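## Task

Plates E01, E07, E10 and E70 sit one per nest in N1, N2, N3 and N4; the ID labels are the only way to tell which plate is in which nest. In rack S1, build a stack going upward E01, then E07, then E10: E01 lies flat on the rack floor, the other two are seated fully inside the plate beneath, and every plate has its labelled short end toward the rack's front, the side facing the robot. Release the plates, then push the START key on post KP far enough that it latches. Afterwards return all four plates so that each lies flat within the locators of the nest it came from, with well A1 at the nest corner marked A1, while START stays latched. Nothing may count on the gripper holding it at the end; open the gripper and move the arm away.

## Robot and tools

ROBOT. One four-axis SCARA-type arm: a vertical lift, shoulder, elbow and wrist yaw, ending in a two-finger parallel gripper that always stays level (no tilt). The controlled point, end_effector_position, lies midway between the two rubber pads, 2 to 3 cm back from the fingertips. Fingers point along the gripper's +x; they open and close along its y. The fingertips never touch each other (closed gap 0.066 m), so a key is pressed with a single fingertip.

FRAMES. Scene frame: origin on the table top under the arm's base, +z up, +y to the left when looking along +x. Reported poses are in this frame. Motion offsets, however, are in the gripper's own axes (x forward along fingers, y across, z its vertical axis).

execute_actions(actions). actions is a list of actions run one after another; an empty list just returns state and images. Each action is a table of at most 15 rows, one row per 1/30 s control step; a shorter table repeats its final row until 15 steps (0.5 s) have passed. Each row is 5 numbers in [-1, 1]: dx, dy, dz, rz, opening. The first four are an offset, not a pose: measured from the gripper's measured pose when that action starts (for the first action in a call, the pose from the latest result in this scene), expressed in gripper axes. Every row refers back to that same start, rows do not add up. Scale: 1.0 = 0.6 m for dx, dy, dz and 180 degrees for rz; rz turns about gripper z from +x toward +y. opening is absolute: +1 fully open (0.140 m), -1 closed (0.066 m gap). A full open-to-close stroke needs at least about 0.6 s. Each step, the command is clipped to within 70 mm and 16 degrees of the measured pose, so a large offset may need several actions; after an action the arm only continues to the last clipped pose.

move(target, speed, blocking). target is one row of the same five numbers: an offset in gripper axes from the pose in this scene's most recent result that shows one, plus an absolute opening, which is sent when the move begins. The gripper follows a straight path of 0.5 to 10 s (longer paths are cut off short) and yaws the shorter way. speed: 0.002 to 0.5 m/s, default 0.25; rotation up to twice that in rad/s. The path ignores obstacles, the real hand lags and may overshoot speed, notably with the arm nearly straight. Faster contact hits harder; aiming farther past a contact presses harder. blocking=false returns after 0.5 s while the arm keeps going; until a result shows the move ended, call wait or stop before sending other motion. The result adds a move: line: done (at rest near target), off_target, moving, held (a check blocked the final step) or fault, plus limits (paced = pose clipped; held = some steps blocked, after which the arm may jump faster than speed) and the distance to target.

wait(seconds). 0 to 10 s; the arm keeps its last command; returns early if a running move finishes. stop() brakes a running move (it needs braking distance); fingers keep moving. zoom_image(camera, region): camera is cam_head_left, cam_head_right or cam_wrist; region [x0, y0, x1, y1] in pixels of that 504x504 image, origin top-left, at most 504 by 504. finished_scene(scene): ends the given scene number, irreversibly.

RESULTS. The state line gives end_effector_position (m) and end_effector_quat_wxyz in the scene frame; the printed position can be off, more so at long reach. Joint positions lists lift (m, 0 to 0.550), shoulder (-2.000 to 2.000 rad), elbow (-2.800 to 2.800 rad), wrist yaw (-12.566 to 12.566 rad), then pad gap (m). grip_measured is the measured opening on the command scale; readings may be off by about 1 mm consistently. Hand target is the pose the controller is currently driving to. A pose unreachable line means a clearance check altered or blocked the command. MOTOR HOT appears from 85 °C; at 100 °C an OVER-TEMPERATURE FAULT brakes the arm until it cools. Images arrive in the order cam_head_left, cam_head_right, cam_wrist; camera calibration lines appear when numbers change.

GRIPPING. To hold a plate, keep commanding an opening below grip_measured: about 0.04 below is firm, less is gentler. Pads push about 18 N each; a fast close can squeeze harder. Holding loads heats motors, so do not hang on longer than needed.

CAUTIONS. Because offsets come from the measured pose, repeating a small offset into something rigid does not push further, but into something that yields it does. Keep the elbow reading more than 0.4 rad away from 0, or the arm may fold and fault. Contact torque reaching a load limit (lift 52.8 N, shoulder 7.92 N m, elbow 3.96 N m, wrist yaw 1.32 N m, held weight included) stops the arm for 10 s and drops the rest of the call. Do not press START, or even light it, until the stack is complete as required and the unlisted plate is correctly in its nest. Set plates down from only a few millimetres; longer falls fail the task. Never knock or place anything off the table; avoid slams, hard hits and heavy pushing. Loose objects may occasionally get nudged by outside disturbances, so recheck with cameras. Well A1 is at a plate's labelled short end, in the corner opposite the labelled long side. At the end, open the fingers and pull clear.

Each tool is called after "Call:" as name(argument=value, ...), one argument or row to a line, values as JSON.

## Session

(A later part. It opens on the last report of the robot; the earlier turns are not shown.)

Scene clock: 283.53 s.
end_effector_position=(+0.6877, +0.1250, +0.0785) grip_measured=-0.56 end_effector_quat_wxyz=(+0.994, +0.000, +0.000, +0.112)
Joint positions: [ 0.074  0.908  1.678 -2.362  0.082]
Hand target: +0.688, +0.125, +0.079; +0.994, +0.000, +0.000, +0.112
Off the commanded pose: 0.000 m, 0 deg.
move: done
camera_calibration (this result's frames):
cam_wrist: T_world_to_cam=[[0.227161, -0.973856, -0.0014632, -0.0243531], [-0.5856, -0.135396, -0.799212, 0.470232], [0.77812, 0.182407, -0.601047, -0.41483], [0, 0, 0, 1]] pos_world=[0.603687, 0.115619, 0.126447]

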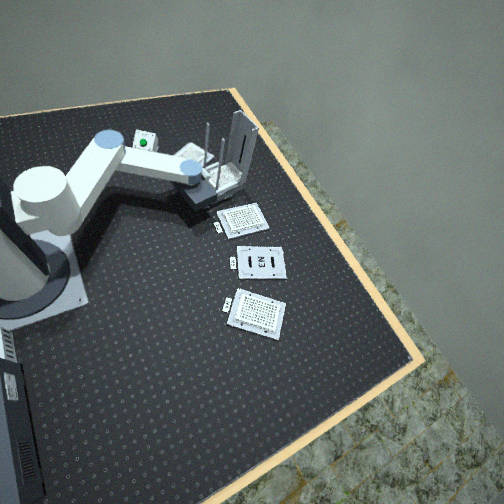

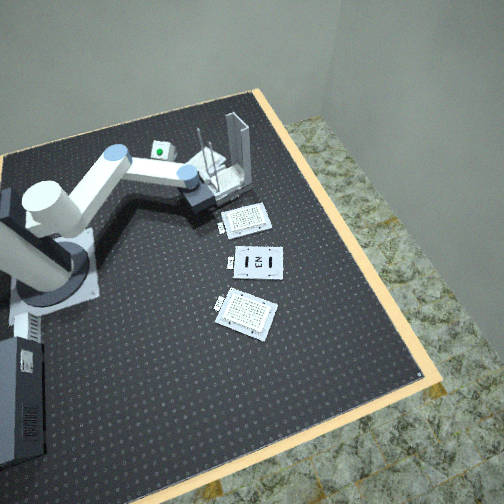

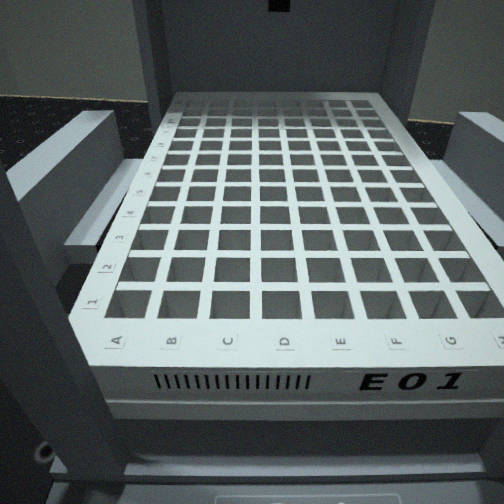

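Call:
move(
  target=[0, 0, -0.017, 0, -0.62],
  speed=0.03,
)

Scene clock: 287.00 s.
end_effector_position=(+0.6877, +0.1250, +0.0683) grip_measured=-0.56 end_effector_quat_wxyz=(+0.994, +0.000, +0.000, +0.112)
Joint positions: [ 0.063  0.908  1.678 -2.362  0.082]
Hand target: +0.688, +0.125, +0.068; +0.994, +0.000, +0.000, +0.112
Off the commanded pose: 0.000 m, 0 deg.
move: done
camera_calibration (this result's frames):
cam_wrist: T_world_to_cam=[[0.227172, -0.973854, -0.0014632, -0.0243721], [-0.585599, -0.135402, -0.799212, 0.462066], [0.778118, 0.182415, -0.601047, -0.420973], [0, 0, 0, 1]] pos_world=[0.603688, 0.115622, 0.116228]

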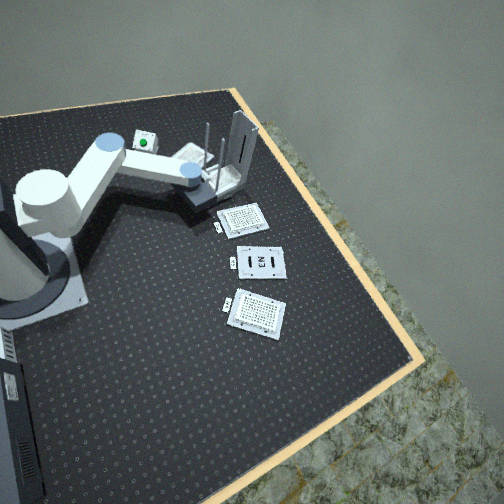

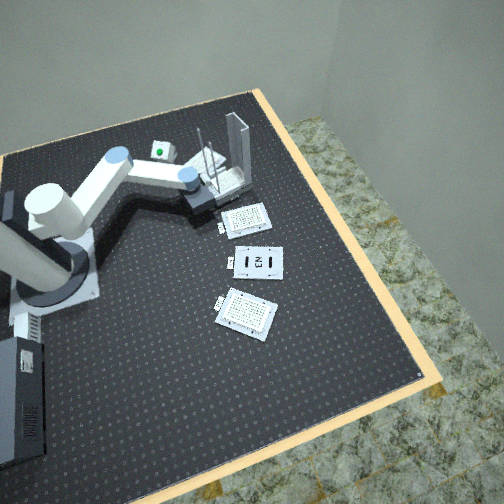

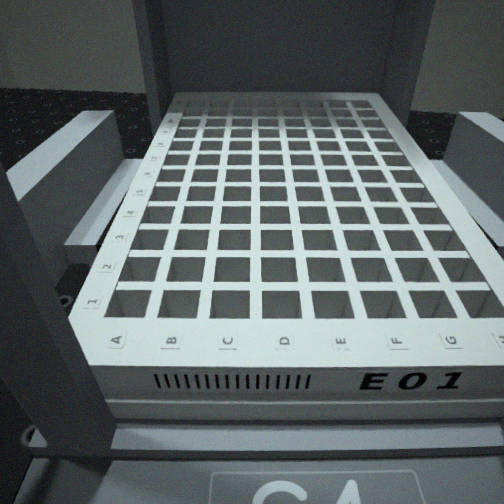

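Call:
zoom_image(
  camera="cam_wrist",
  region=[0, 354, 250, 504],
)

Region (0, 354, 250, 504) of cam_wrist's 504x504 image, scaled by 2.016, with more detail than that image has; it fills the top 302 rows of this view, and the rest is white.

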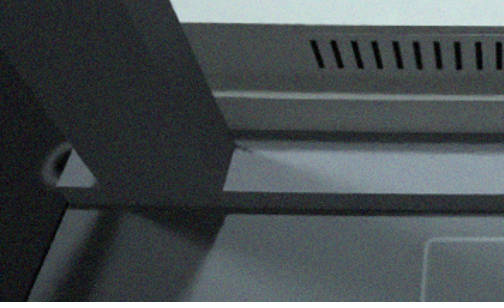

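Call:
move(
  target=[0, 0, -0.009, 0, -0.62],
  speed=0.01,
)

Scene clock: 294.10 s.
end_effector_position=(+0.6878, +0.1252, +0.0637) grip_measured=-0.56 end_effector_quat_wxyz=(+0.994, +0.000, +0.000, +0.112)
Joint positions: [ 0.059  0.908  1.678 -2.362  0.082]
Hand target: +0.688, +0.125, +0.063; +0.994, +0.000, +0.000, +0.112
Off the commanded pose: 0.001 m, 0 deg.
move: done
camera_calibration (this result's frames):
cam_wrist: T_world_to_cam=[[0.227605, -0.973752, -0.0014632, -0.0245488], [-0.585539, -0.135663, -0.799212, 0.458402], [0.778036, 0.182761, -0.601047, -0.42383], [0, 0, 0, 1]] pos_world=[0.603755, 0.115743, 0.111583]

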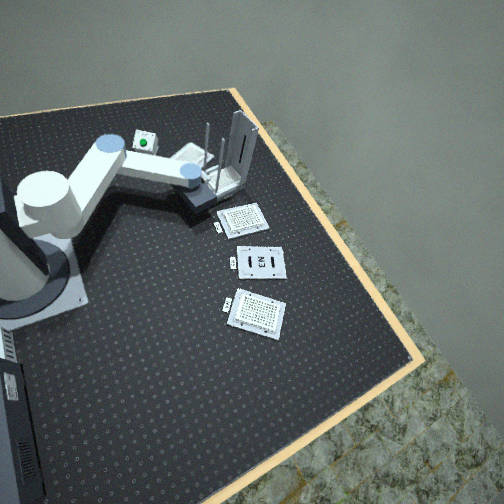

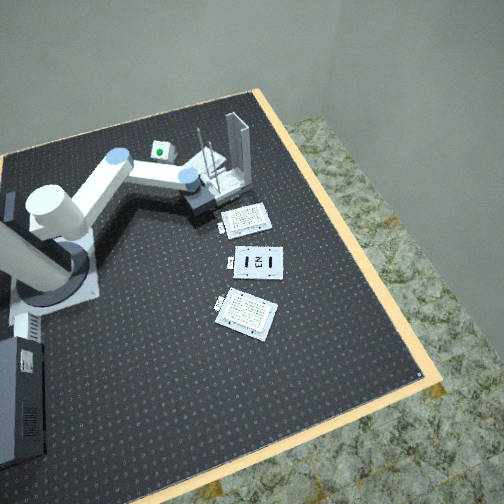

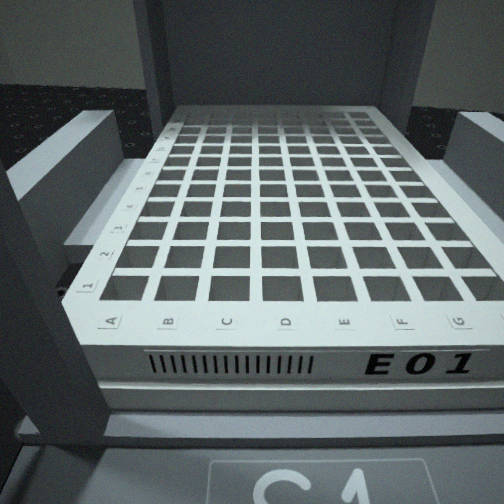

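Call:
execute_actions(
  actions=[
    [[0,0,0.0005,0,-0.5],[0,0,0.0005,0,-0.45],[0,0,0.0005,0,-0.4],[0,0,0.0005,0,-0.3],[0,0,0.0005,0,-0.2],[0,0,0.0005,0,-0.1],[0,0,0.0005,0,0.0]],
  ],
)

Call:
move(
  target=[-0.17, 0, 0.01, 0, 0.0],
  speed=0.25,
)

Scene clock: 306.87 s.
end_effector_position=(+0.6878, +0.1252, +0.0640) grip_measured=+0.00 end_effector_quat_wxyz=(+0.994, +0.000, +0.000, +0.112)
Joint positions: [ 0.059  0.908  1.678 -2.362  0.103]
Hand target: +0.688, +0.125, +0.064; +0.994, +0.000, +0.000, +0.112
Off the commanded pose: 0.000 m, 0 deg.
camera_calibration (this result's frames):
cam_wrist: T_world_to_cam=[[0.227657, -0.97374, -0.0014632, -0.0245663], [-0.585531, -0.135694, -0.799212, 0.458697], [0.778027, 0.182803, -0.601047, -0.423625], [0, 0, 0, 1]] pos_world=[0.603765, 0.115762, 0.111941]

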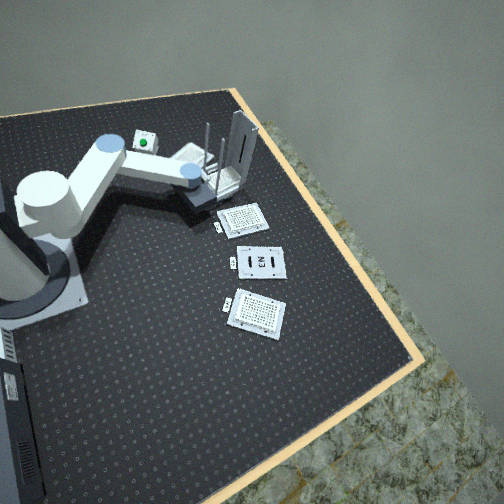

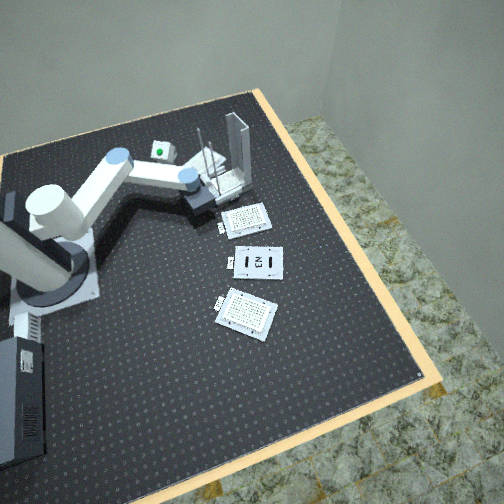

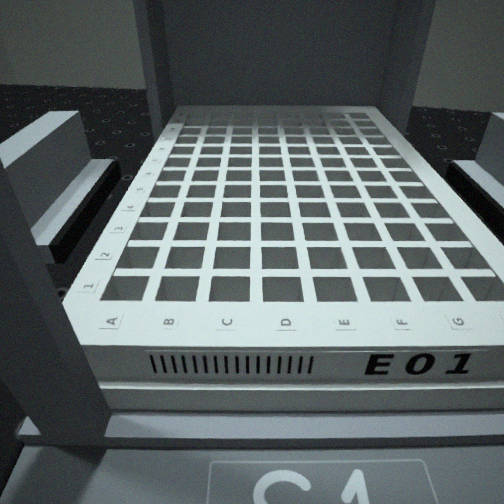

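Scene clock: 307.70 s.
end_effector_position=(+0.5883, +0.1024, +0.0700) grip_measured=+0.00 end_effector_quat_wxyz=(+0.994, +0.000, +0.000, +0.112)
Joint positions: [ 0.065  1.128  1.155 -2.059  0.103]
Hand target: +0.588, +0.102, +0.070; +0.994, +0.000, +0.000, +0.112
Off the commanded pose: 0.000 m, 0 deg.
move: done
camera_calibration (this result's frames):
cam_wrist: T_world_to_cam=[[0.227346, -0.973813, -0.0014632, -0.02388], [-0.585575, -0.135507, -0.799212, 0.402121], [0.778085, 0.182554, -0.601047, -0.338467], [0, 0, 0, 1]] pos_world=[0.504257, 0.0930241, 0.117911]

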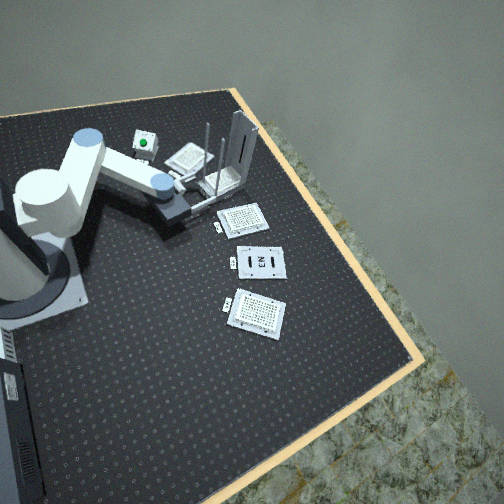

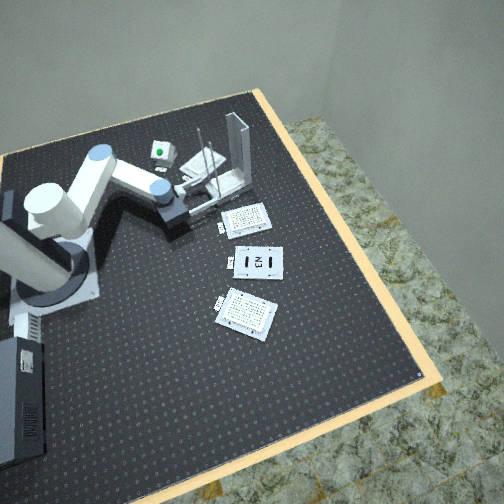

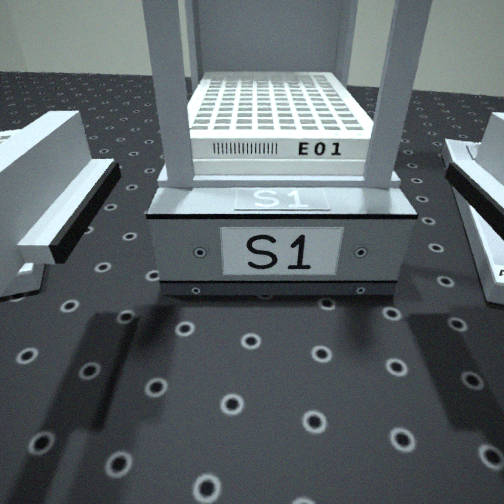

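Call:
move(
  target=[-0.1856, -0.7638, -0.0167, -0.3052, 0.0],
  speed=0.5,
)

Scene clock: 313.97 s.
end_effector_position=(+0.5817, -0.3691, +0.0600) grip_measured=+0.00 end_effector_quat_wxyz=(+0.933, +0.000, +0.000, -0.359)
Joint positions: [ 0.055 -0.131  1.807 -2.411  0.103]
Hand target: +0.582, -0.369, +0.060; +0.933, +0.000, +0.000, -0.359
Off the commanded pose: 0.000 m, 0 deg.
move: done; limits=paced
camera_calibration (this result's frames):
cam_wrist: T_world_to_cam=[[-0.666384, -0.745607, -0.0014632, 0.122544], [-0.447367, 0.401401, -0.799212, 0.444167], [0.596486, -0.531928, -0.601047, -0.411319], [0, 0, 0, 1]] pos_world=[0.525713, -0.305711, 0.107941]

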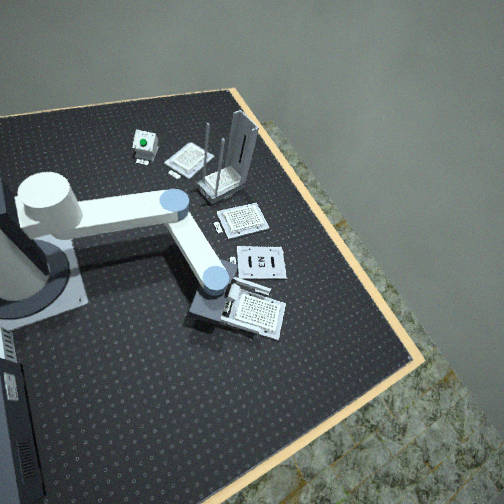

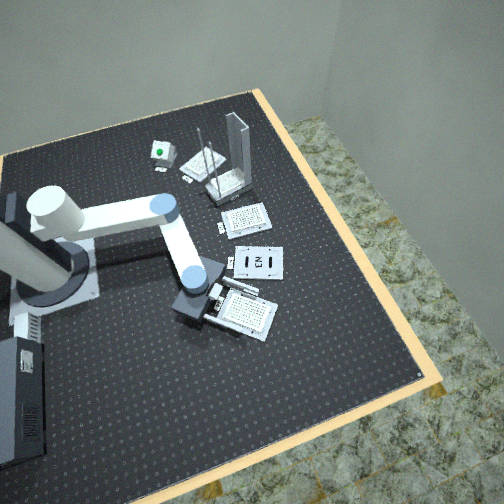

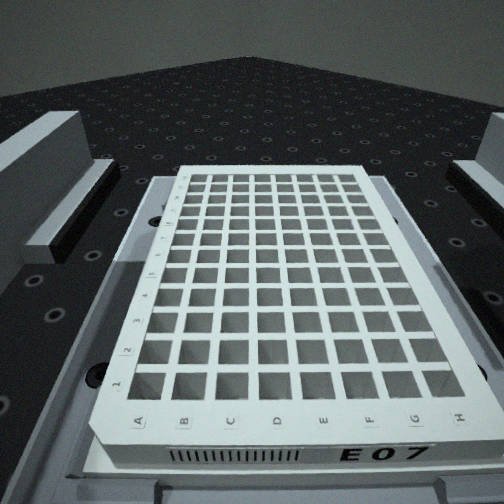

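Call:
move(
  target=[0, 0, -0.0435, 0, 0.0],
  speed=0.08,
)

Scene clock: 318.50 s.
end_effector_position=(+0.5817, -0.3691, +0.0339) grip_measured=+0.00 end_effector_quat_wxyz=(+0.933, +0.000, +0.000, -0.359)
Joint positions: [ 0.029 -0.131  1.807 -2.411  0.103]
Hand target: +0.582, -0.369, +0.034; +0.933, +0.000, +0.000, -0.359
Off the commanded pose: 0.000 m, 0 deg.
move: done
camera_calibration (this result's frames):
cam_wrist: T_world_to_cam=[[-0.666384, -0.745607, -0.0014632, 0.12251], [-0.447367, 0.401401, -0.799212, 0.423259], [0.596485, -0.531928, -0.601047, -0.42704], [0, 0, 0, 1]] pos_world=[0.525714, -0.305707, 0.0817821]

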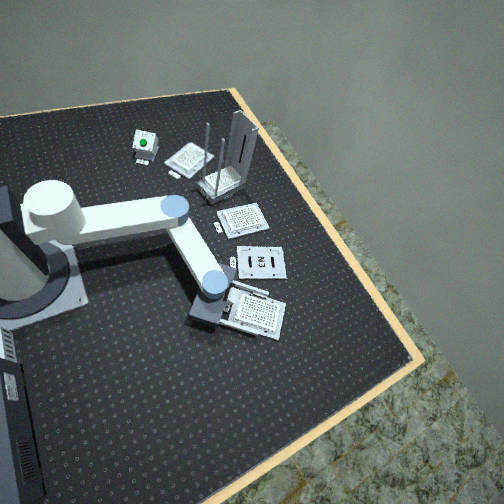

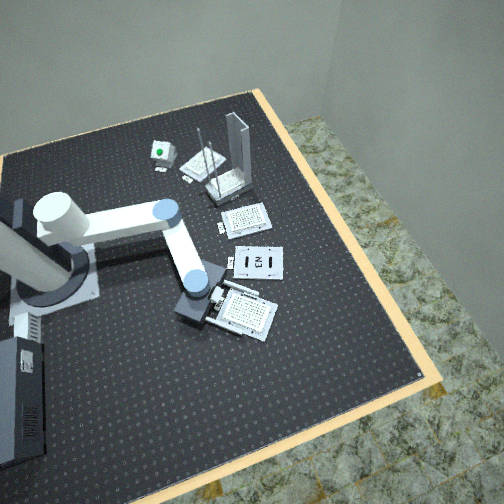

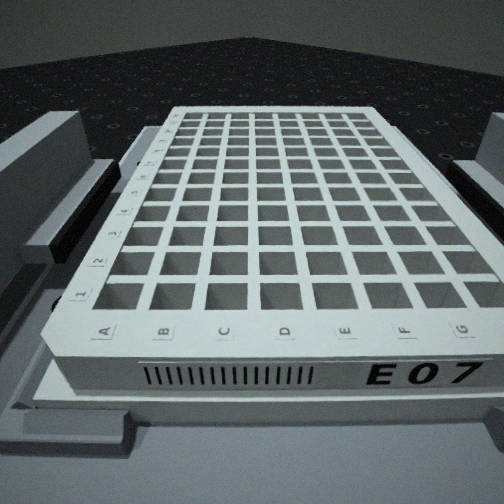

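Call:
move(
  target=[-0.0032, 0.0015, 0, 0.003, -0.35],
  speed=0.02,
)

Scene clock: 324.70 s.
end_effector_position=(+0.5808, -0.3672, +0.0339) grip_measured=-0.35 end_effector_quat_wxyz=(+0.935, +0.000, +0.000, -0.355)
Joint positions: [ 0.029 -0.127  1.795 -2.394  0.09 ]
Hand target: +0.581, -0.367, +0.034; +0.935, +0.000, +0.000, -0.355
Off the commanded pose: 0.000 m, 0 deg.
move: done
camera_calibration (this result's frames):
cam_wrist: T_world_to_cam=[[-0.659534, -0.751673, -0.0014632, 0.117145], [-0.451021, 0.397291, -0.799212, 0.422737], [0.601328, -0.526448, -0.601047, -0.426331], [0, 0, 0, 1]] pos_world=[0.524289, -0.304336, 0.0817831]

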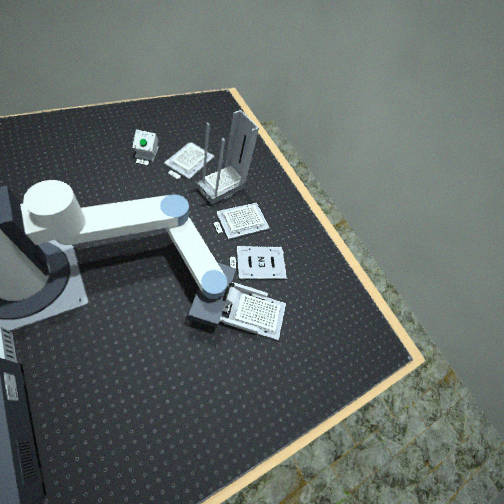

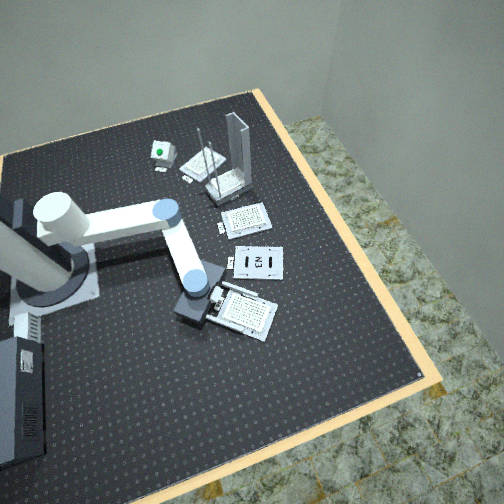

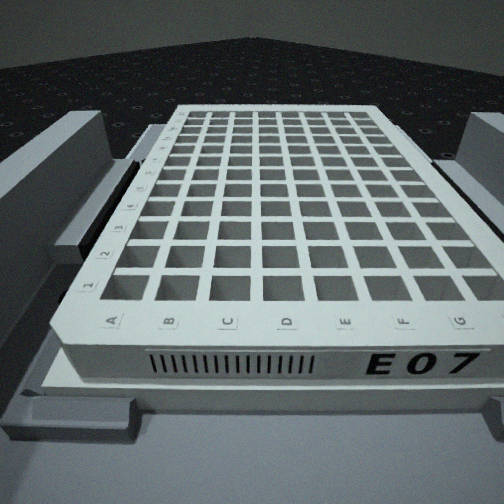

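Call:
execute_actions(
  actions=[
    [[0,0,0,0,-0.38],[0,0,0,0,-0.41],[0,0,0,0,-0.44],[0,0,0,0,-0.47],[0,0,0,0,-0.50],[0,0,0,0,-0.52],[0,0,0,0,-0.54],[0,0,0,0,-0.55],[0,0,0,0,-0.56],[0,0,0,0,-0.57],[0,0,0,0,-0.58],[0,0,0,0,-0.59],[0,0,0,0,-0.60],[0,0,0,0,-0.61],[0,0,0,0,-0.62]],
    [[0,0,0,0,-0.62]],
  ],
)

Call:
zoom_image(
  camera="cam_wrist",
  region=[0, 280, 252, 440],
)

Scene clock: 328.43 s.
end_effector_position=(+0.5808, -0.3672, +0.0339) grip_measured=-0.56 end_effector_quat_wxyz=(+0.935, +0.000, +0.000, -0.355)
Joint positions: [ 0.029 -0.127  1.795 -2.394  0.082]
Hand target: +0.581, -0.367, +0.034; +0.935, +0.000, +0.000, -0.355
Off the commanded pose: 0.000 m, 0 deg.
camera_calibration (this result's frames):
cam_wrist: T_world_to_cam=[[-0.659545, -0.751663, -0.0014632, 0.117149], [-0.451015, 0.397298, -0.799212, 0.422736], [0.60132, -0.526457, -0.601047, -0.42633], [0, 0, 0, 1]] pos_world=[0.524286, -0.30434, 0.0817831]

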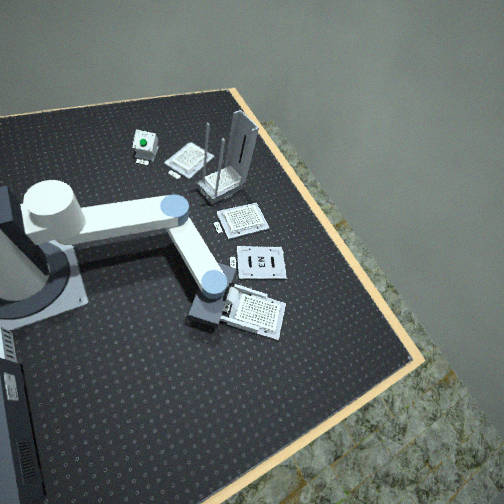

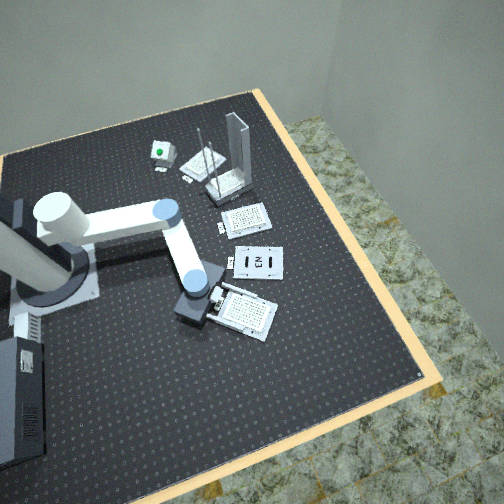

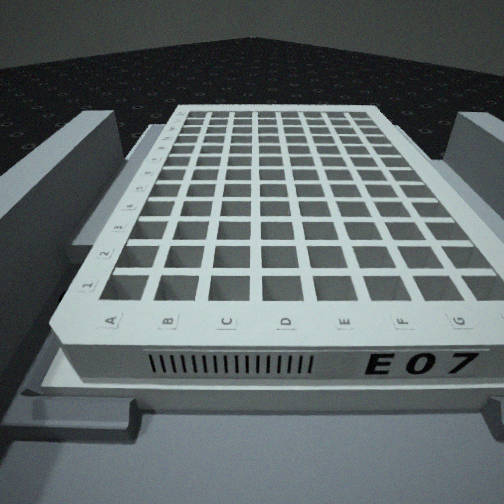

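Region (0, 280, 252, 440) of cam_wrist's 504x504 image, scaled by 2.000, with more detail than that image has; it fills the top 320 rows of this view, and the rest is white.

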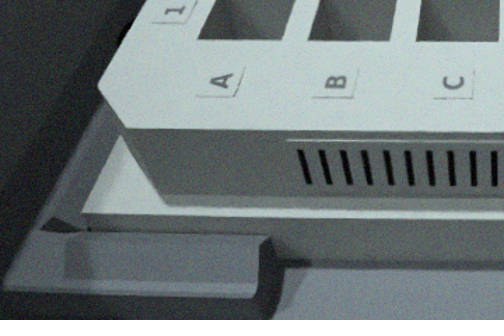

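Call:
move(
  target=[0, 0, 0.03, 0, -0.62],
  speed=0.08,
)

Call:
move(
  target=[-0.2433, 0.5356, 0.455, 0.22, -0.62],
  speed=0.4,
)

Scene clock: 336.43 s.
end_effector_position=(+0.5808, -0.3672, +0.0519) grip_measured=-0.56 end_effector_quat_wxyz=(+0.935, +0.000, +0.000, -0.355)
Joint positions: [ 0.047 -0.127  1.795 -2.394  0.082]
Hand target: +0.581, -0.367, +0.052; +0.935, +0.000, +0.000, -0.355
Off the commanded pose: 0.000 m, 0 deg.
move: done
camera_calibration (this result's frames):
cam_wrist: T_world_to_cam=[[-0.659539, -0.751669, -0.0014632, 0.117172], [-0.451018, 0.397294, -0.799212, 0.43716], [0.601324, -0.526452, -0.601047, -0.415485], [0, 0, 0, 1]] pos_world=[0.524288, -0.304339, 0.0998295]

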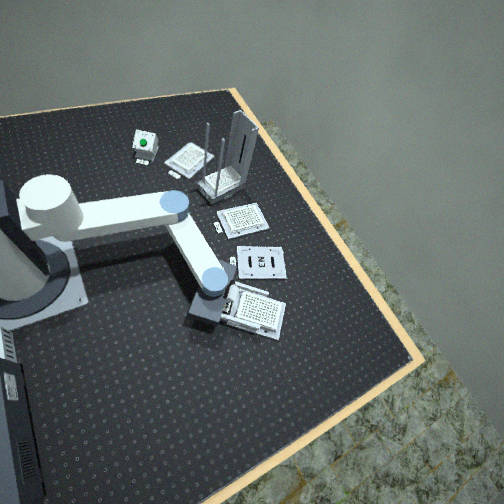

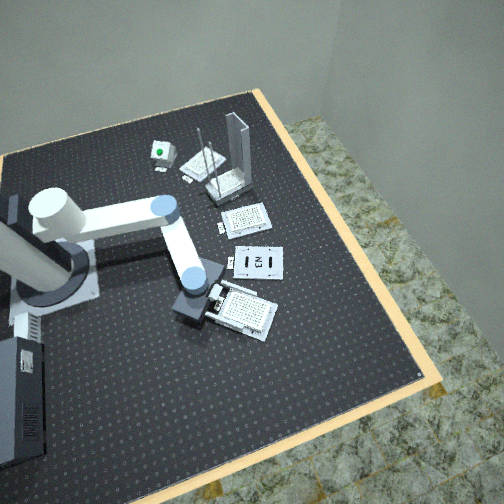

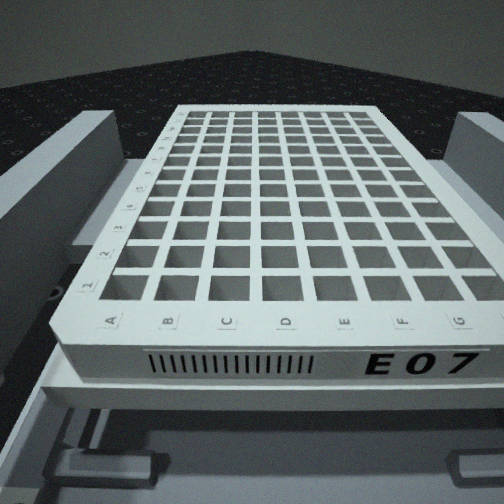

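Scene clock: 338.03 s.
end_effector_position=(+0.6847, -0.0297, +0.3250) grip_measured=-0.56 end_effector_quat_wxyz=(+1.000, +0.000, +0.000, -0.017)
Joint positions: [ 0.32   0.637  1.581 -2.252  0.082]
Hand target: +0.685, -0.030, +0.325; +1.000, +0.000, +0.000, -0.017
Off the commanded pose: 0.000 m, 0 deg.
move: done
camera_calibration (this result's frames):
cam_wrist: T_world_to_cam=[[-0.0283821, -0.999596, -0.0014632, 0.000198614], [-0.600772, 0.0182279, -0.799212, 0.659455], [0.798916, -0.0218043, -0.601047, -0.256501], [0, 0, 0, 1]] pos_world=[0.601111, -0.0174148, 0.372876]

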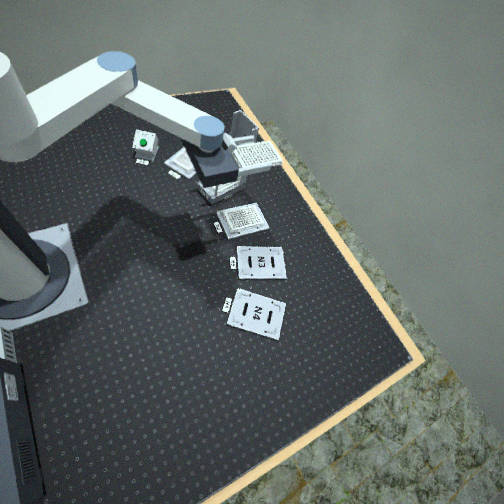

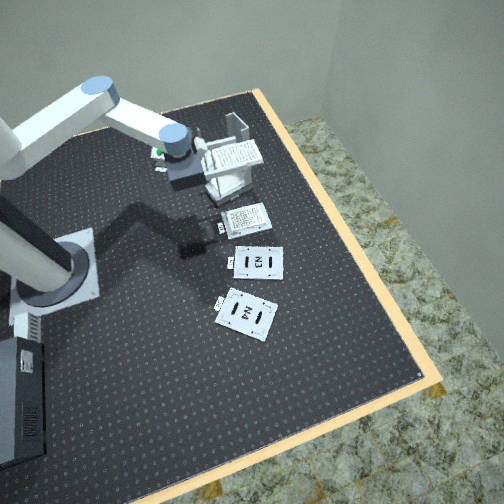

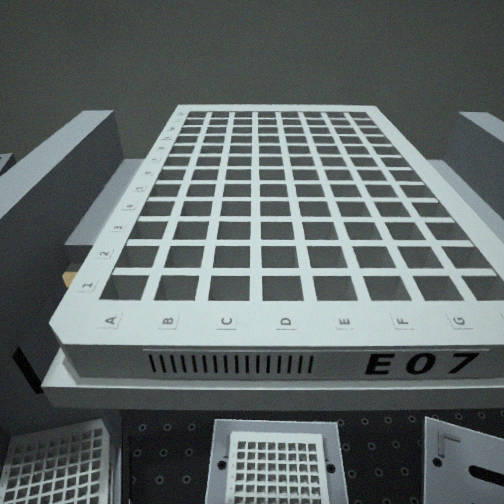

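Call:
move(
  target=[-0.0038, 0.2578, 0, 0.082, -0.62],
  speed=0.25,
)

Scene clock: 342.90 s.
end_effector_position=(+0.6876, +0.1251, +0.3250) grip_measured=-0.56 end_effector_quat_wxyz=(+0.994, +0.000, +0.000, +0.112)
Joint positions: [ 0.32   0.908  1.677 -2.361  0.082]
Hand target: +0.688, +0.125, +0.325; +0.994, +0.000, +0.000, +0.112
Off the commanded pose: 0.000 m, 0 deg.
move: done
camera_calibration (this result's frames):
cam_wrist: T_world_to_cam=[[0.22788, -0.973688, -0.0014632, -0.0243936], [-0.5855, -0.135829, -0.799212, 0.667131], [0.777985, 0.182982, -0.601047, -0.26665], [0, 0, 0, 1]] pos_world=[0.603614, 0.115656, 0.372874]

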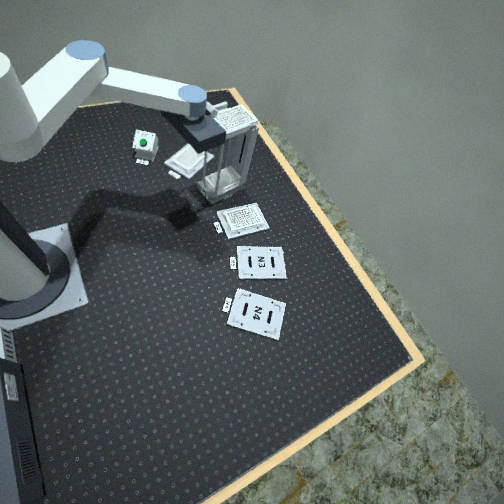

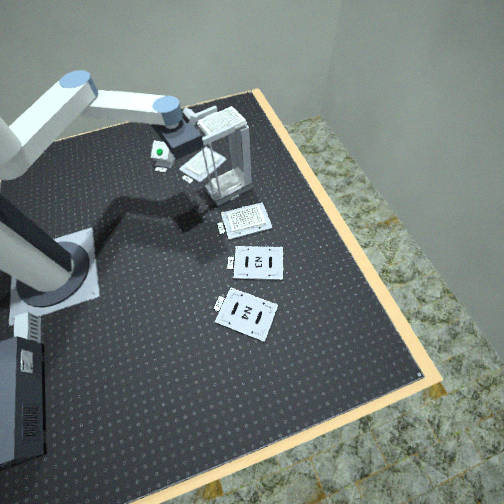

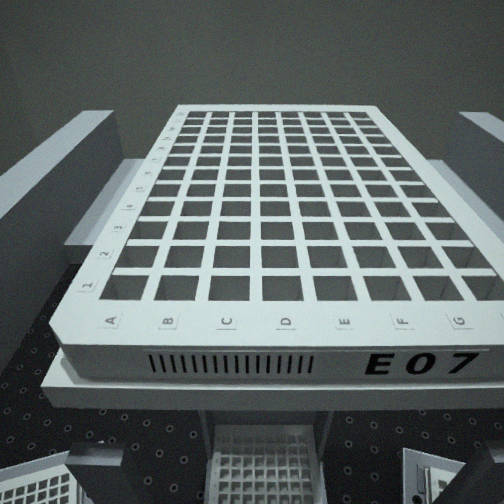

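Call:
move(
  target=[0, 0, -0.0163, 0, -0.62],
  speed=0.03,
)

Call:
zoom_image(
  camera="cam_wrist",
  region=[20, 350, 180, 470],
)

Call:
zoom_image(
  camera="cam_wrist",
  region=[344, 350, 504, 470],
)

Scene clock: 346.17 s.
end_effector_position=(+0.6876, +0.1251, +0.3151) grip_measured=-0.56 end_effector_quat_wxyz=(+0.994, +0.000, +0.000, +0.112)
Joint positions: [ 0.31   0.908  1.677 -2.361  0.082]
Hand target: +0.688, +0.125, +0.315; +0.994, +0.000, +0.000, +0.112
Off the commanded pose: 0.000 m, 0 deg.
move: done
camera_calibration (this result's frames):
cam_wrist: T_world_to_cam=[[0.227795, -0.973708, -0.0014632, -0.0243826], [-0.585512, -0.135777, -0.799212, 0.659267], [0.778001, 0.182913, -0.601047, -0.272559], [0, 0, 0, 1]] pos_world=[0.603614, 0.115627, 0.363038]

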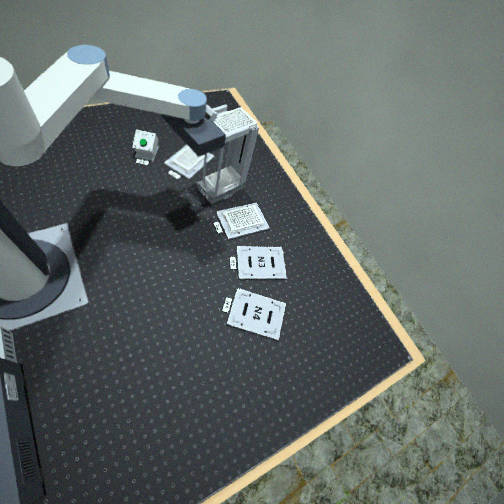

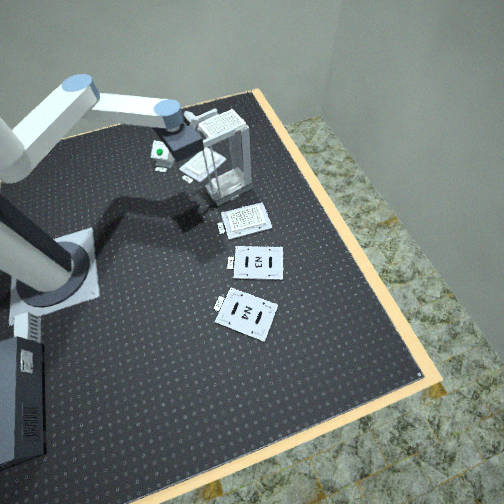

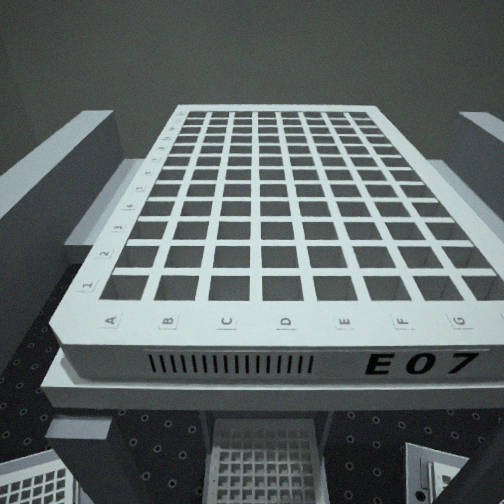

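Region (20, 350, 180, 470) of cam_wrist's 504x504 image, scaled by 3.150, with more detail than that image has; it fills the top 378 rows of this view, and the rest is white.

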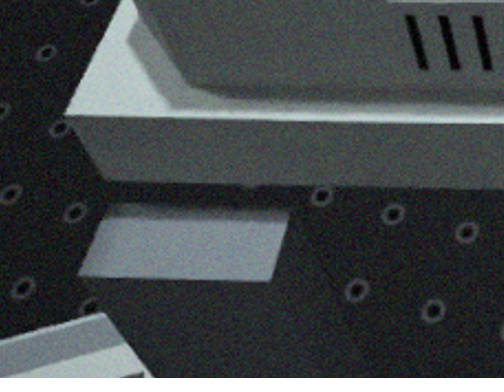

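Region (344, 350, 504, 470) of cam_wrist's 504x504 image, scaled by 3.150, with more detail than that image has; it fills the top 378 rows of this view, and the rest is white.

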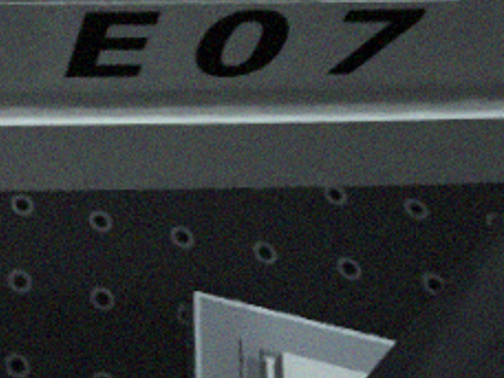

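Call:
move(
  target=[0.0007, 0.0003, 0, 0, -0.62],
  speed=0.01,
)

Call:
move(
  target=[0, 0, -0.006, 0, -0.62],
  speed=0.01,
)

Call:
zoom_image(
  camera="cam_wrist",
  region=[20, 350, 180, 470],
)

Scene clock: 353.87 s.
end_effector_position=(+0.6879, +0.1254, +0.3151) grip_measured=-0.56 end_effector_quat_wxyz=(+0.994, +0.000, +0.000, +0.112)
Joint positions: [ 0.31   0.907  1.68  -2.362  0.082]
Hand target: +0.688, +0.125, +0.315; +0.994, +0.000, +0.000, +0.112
Off the commanded pose: 0.000 m, 0 deg.
move: done
camera_calibration (this result's frames):
cam_wrist: T_world_to_cam=[[0.228062, -0.973646, -0.0014632, -0.0243272], [-0.585475, -0.135938, -0.799212, 0.659496], [0.777951, 0.183126, -0.601047, -0.272862], [0, 0, 0, 1]] pos_world=[0.60394, 0.115932, 0.363038]

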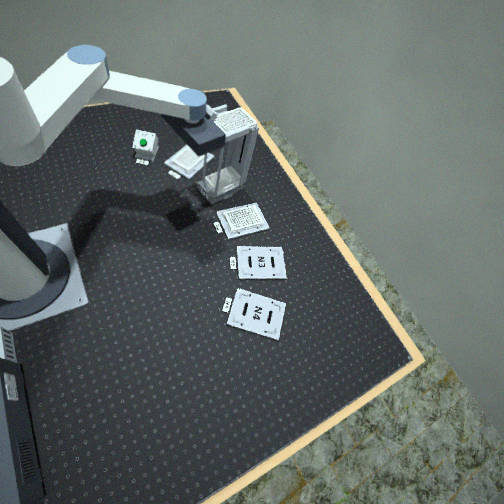

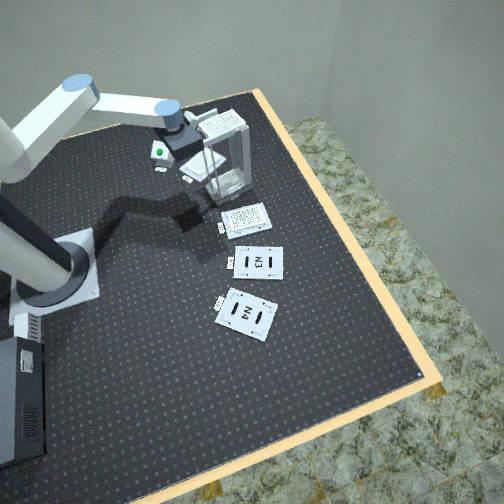

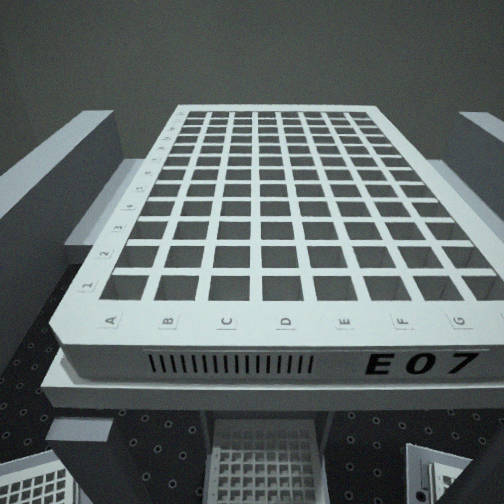

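Scene clock: 354.57 s.
end_effector_position=(+0.6879, +0.1254, +0.3115) grip_measured=-0.56 end_effector_quat_wxyz=(+0.994, +0.000, +0.000, +0.112)
Joint positions: [ 0.307  0.907  1.68  -2.362  0.082]
Hand target: +0.688, +0.125, +0.312; +0.994, +0.000, +0.000, +0.112
Off the commanded pose: 0.000 m, 0 deg.
move: done
camera_calibration (this result's frames):
cam_wrist: T_world_to_cam=[[0.228075, -0.973642, -0.0014632, -0.0243344], [-0.585473, -0.135946, -0.799212, 0.656622], [0.777948, 0.183137, -0.601047, -0.275022], [0, 0, 0, 1]] pos_world=[0.603938, 0.115939, 0.359444]

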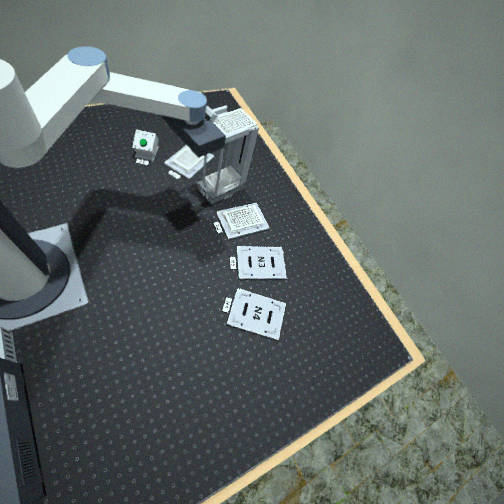

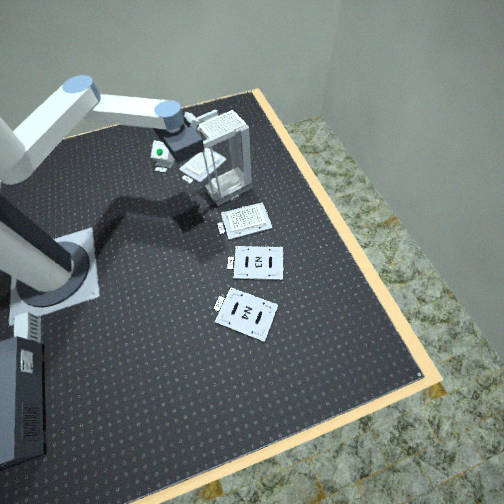

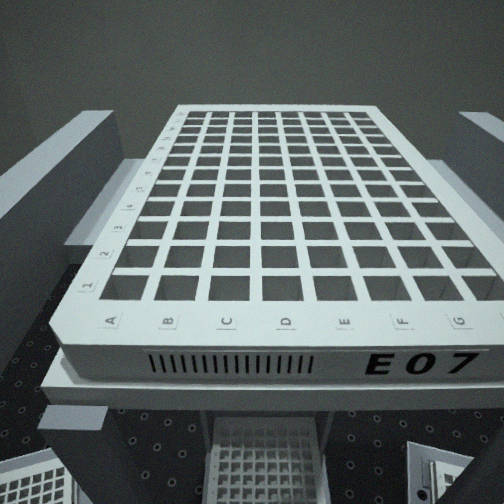

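Region (20, 350, 180, 470) of cam_wrist's 504x504 image, scaled by 3.150, with more detail than that image has; it fills the top 378 rows of this view, and the rest is white.

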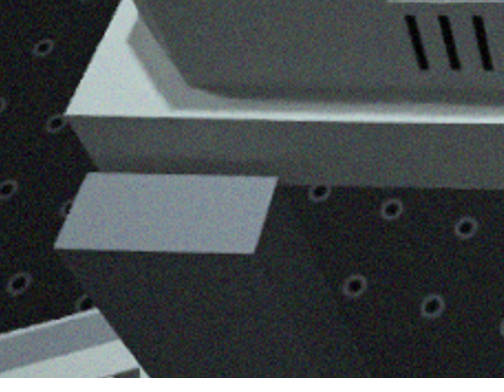

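Call:
move(
  target=[0, 0, -0.012, 0, -0.62],
  speed=0.015,
)

Scene clock: 357.77 s.
end_effector_position=(+0.6879, +0.1254, +0.3043) grip_measured=-0.56 end_effector_quat_wxyz=(+0.994, +0.000, +0.000, +0.112)
Joint positions: [ 0.299  0.907  1.68  -2.362  0.082]
Hand target: +0.688, +0.125, +0.304; +0.994, +0.000, +0.000, +0.112
Off the commanded pose: 0.000 m, 0 deg.
move: done
camera_calibration (this result's frames):
cam_wrist: T_world_to_cam=[[0.228075, -0.973642, -0.0014632, -0.024345], [-0.585473, -0.135946, -0.799212, 0.650841], [0.777948, 0.183137, -0.601047, -0.27937], [0, 0, 0, 1]] pos_world=[0.603938, 0.115939, 0.352209]

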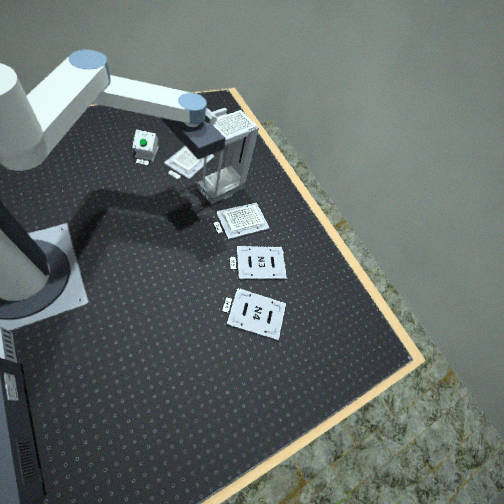

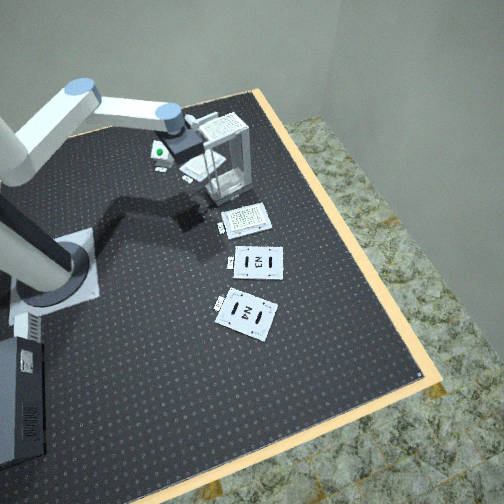

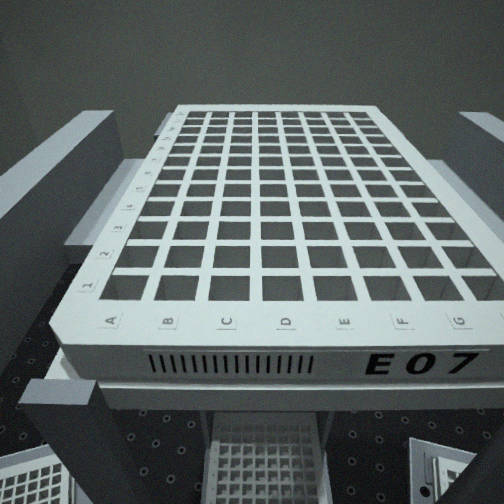

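Clean entry. Descend to just above the first plate.

Call:
move(
  target=[0, 0, -0.37, 0, -0.62],
  speed=0.2,
)

Call:
zoom_image(
  camera="cam_wrist",
  region=[0, 334, 280, 504],
)

Scene clock: 360.97 s.
end_effector_position=(+0.6879, +0.1254, +0.0822) grip_measured=-0.56 end_effector_quat_wxyz=(+0.994, +0.000, +0.000, +0.112)
Joint positions: [ 0.077  0.907  1.68  -2.362  0.082]
Hand target: +0.688, +0.125, +0.082; +0.994, +0.000, +0.000, +0.112
Off the commanded pose: 0.000 m, 0 deg.
move: done
camera_calibration (this result's frames):
cam_wrist: T_world_to_cam=[[0.228015, -0.973656, -0.0014632, -0.0246484], [-0.585481, -0.13591, -0.799212, 0.473355], [0.777959, 0.183089, -0.601047, -0.412841], [0, 0, 0, 1]] pos_world=[0.603934, 0.115921, 0.130138]

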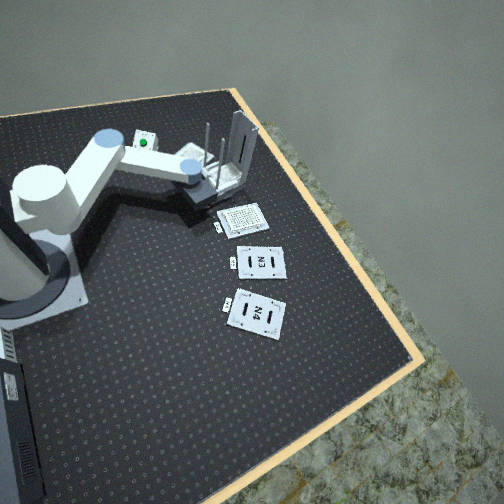

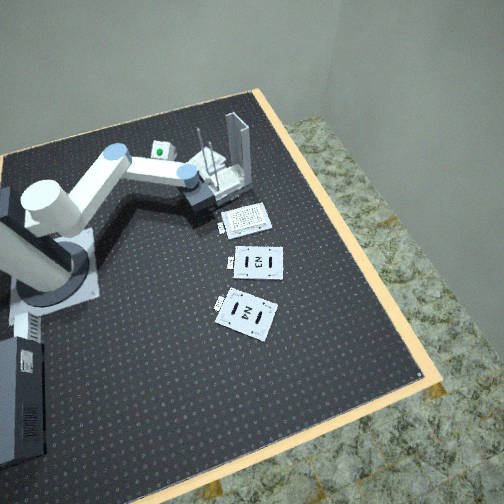

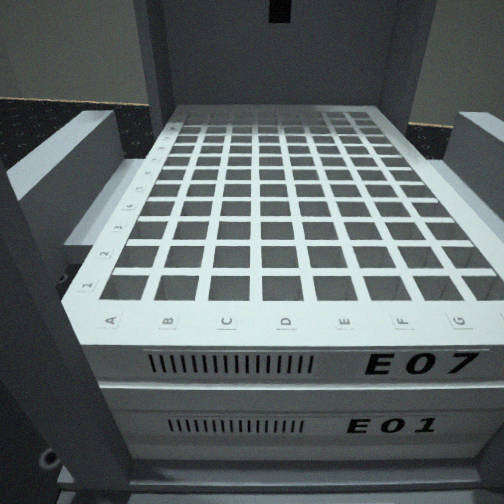

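Region (0, 334, 280, 504) of cam_wrist's 504x504 image, scaled by 1.800, with more detail than that image has; it fills the top 306 rows of this view, and the rest is white.

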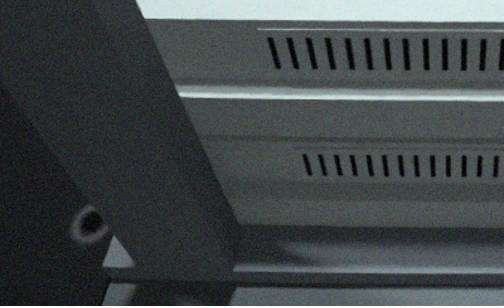

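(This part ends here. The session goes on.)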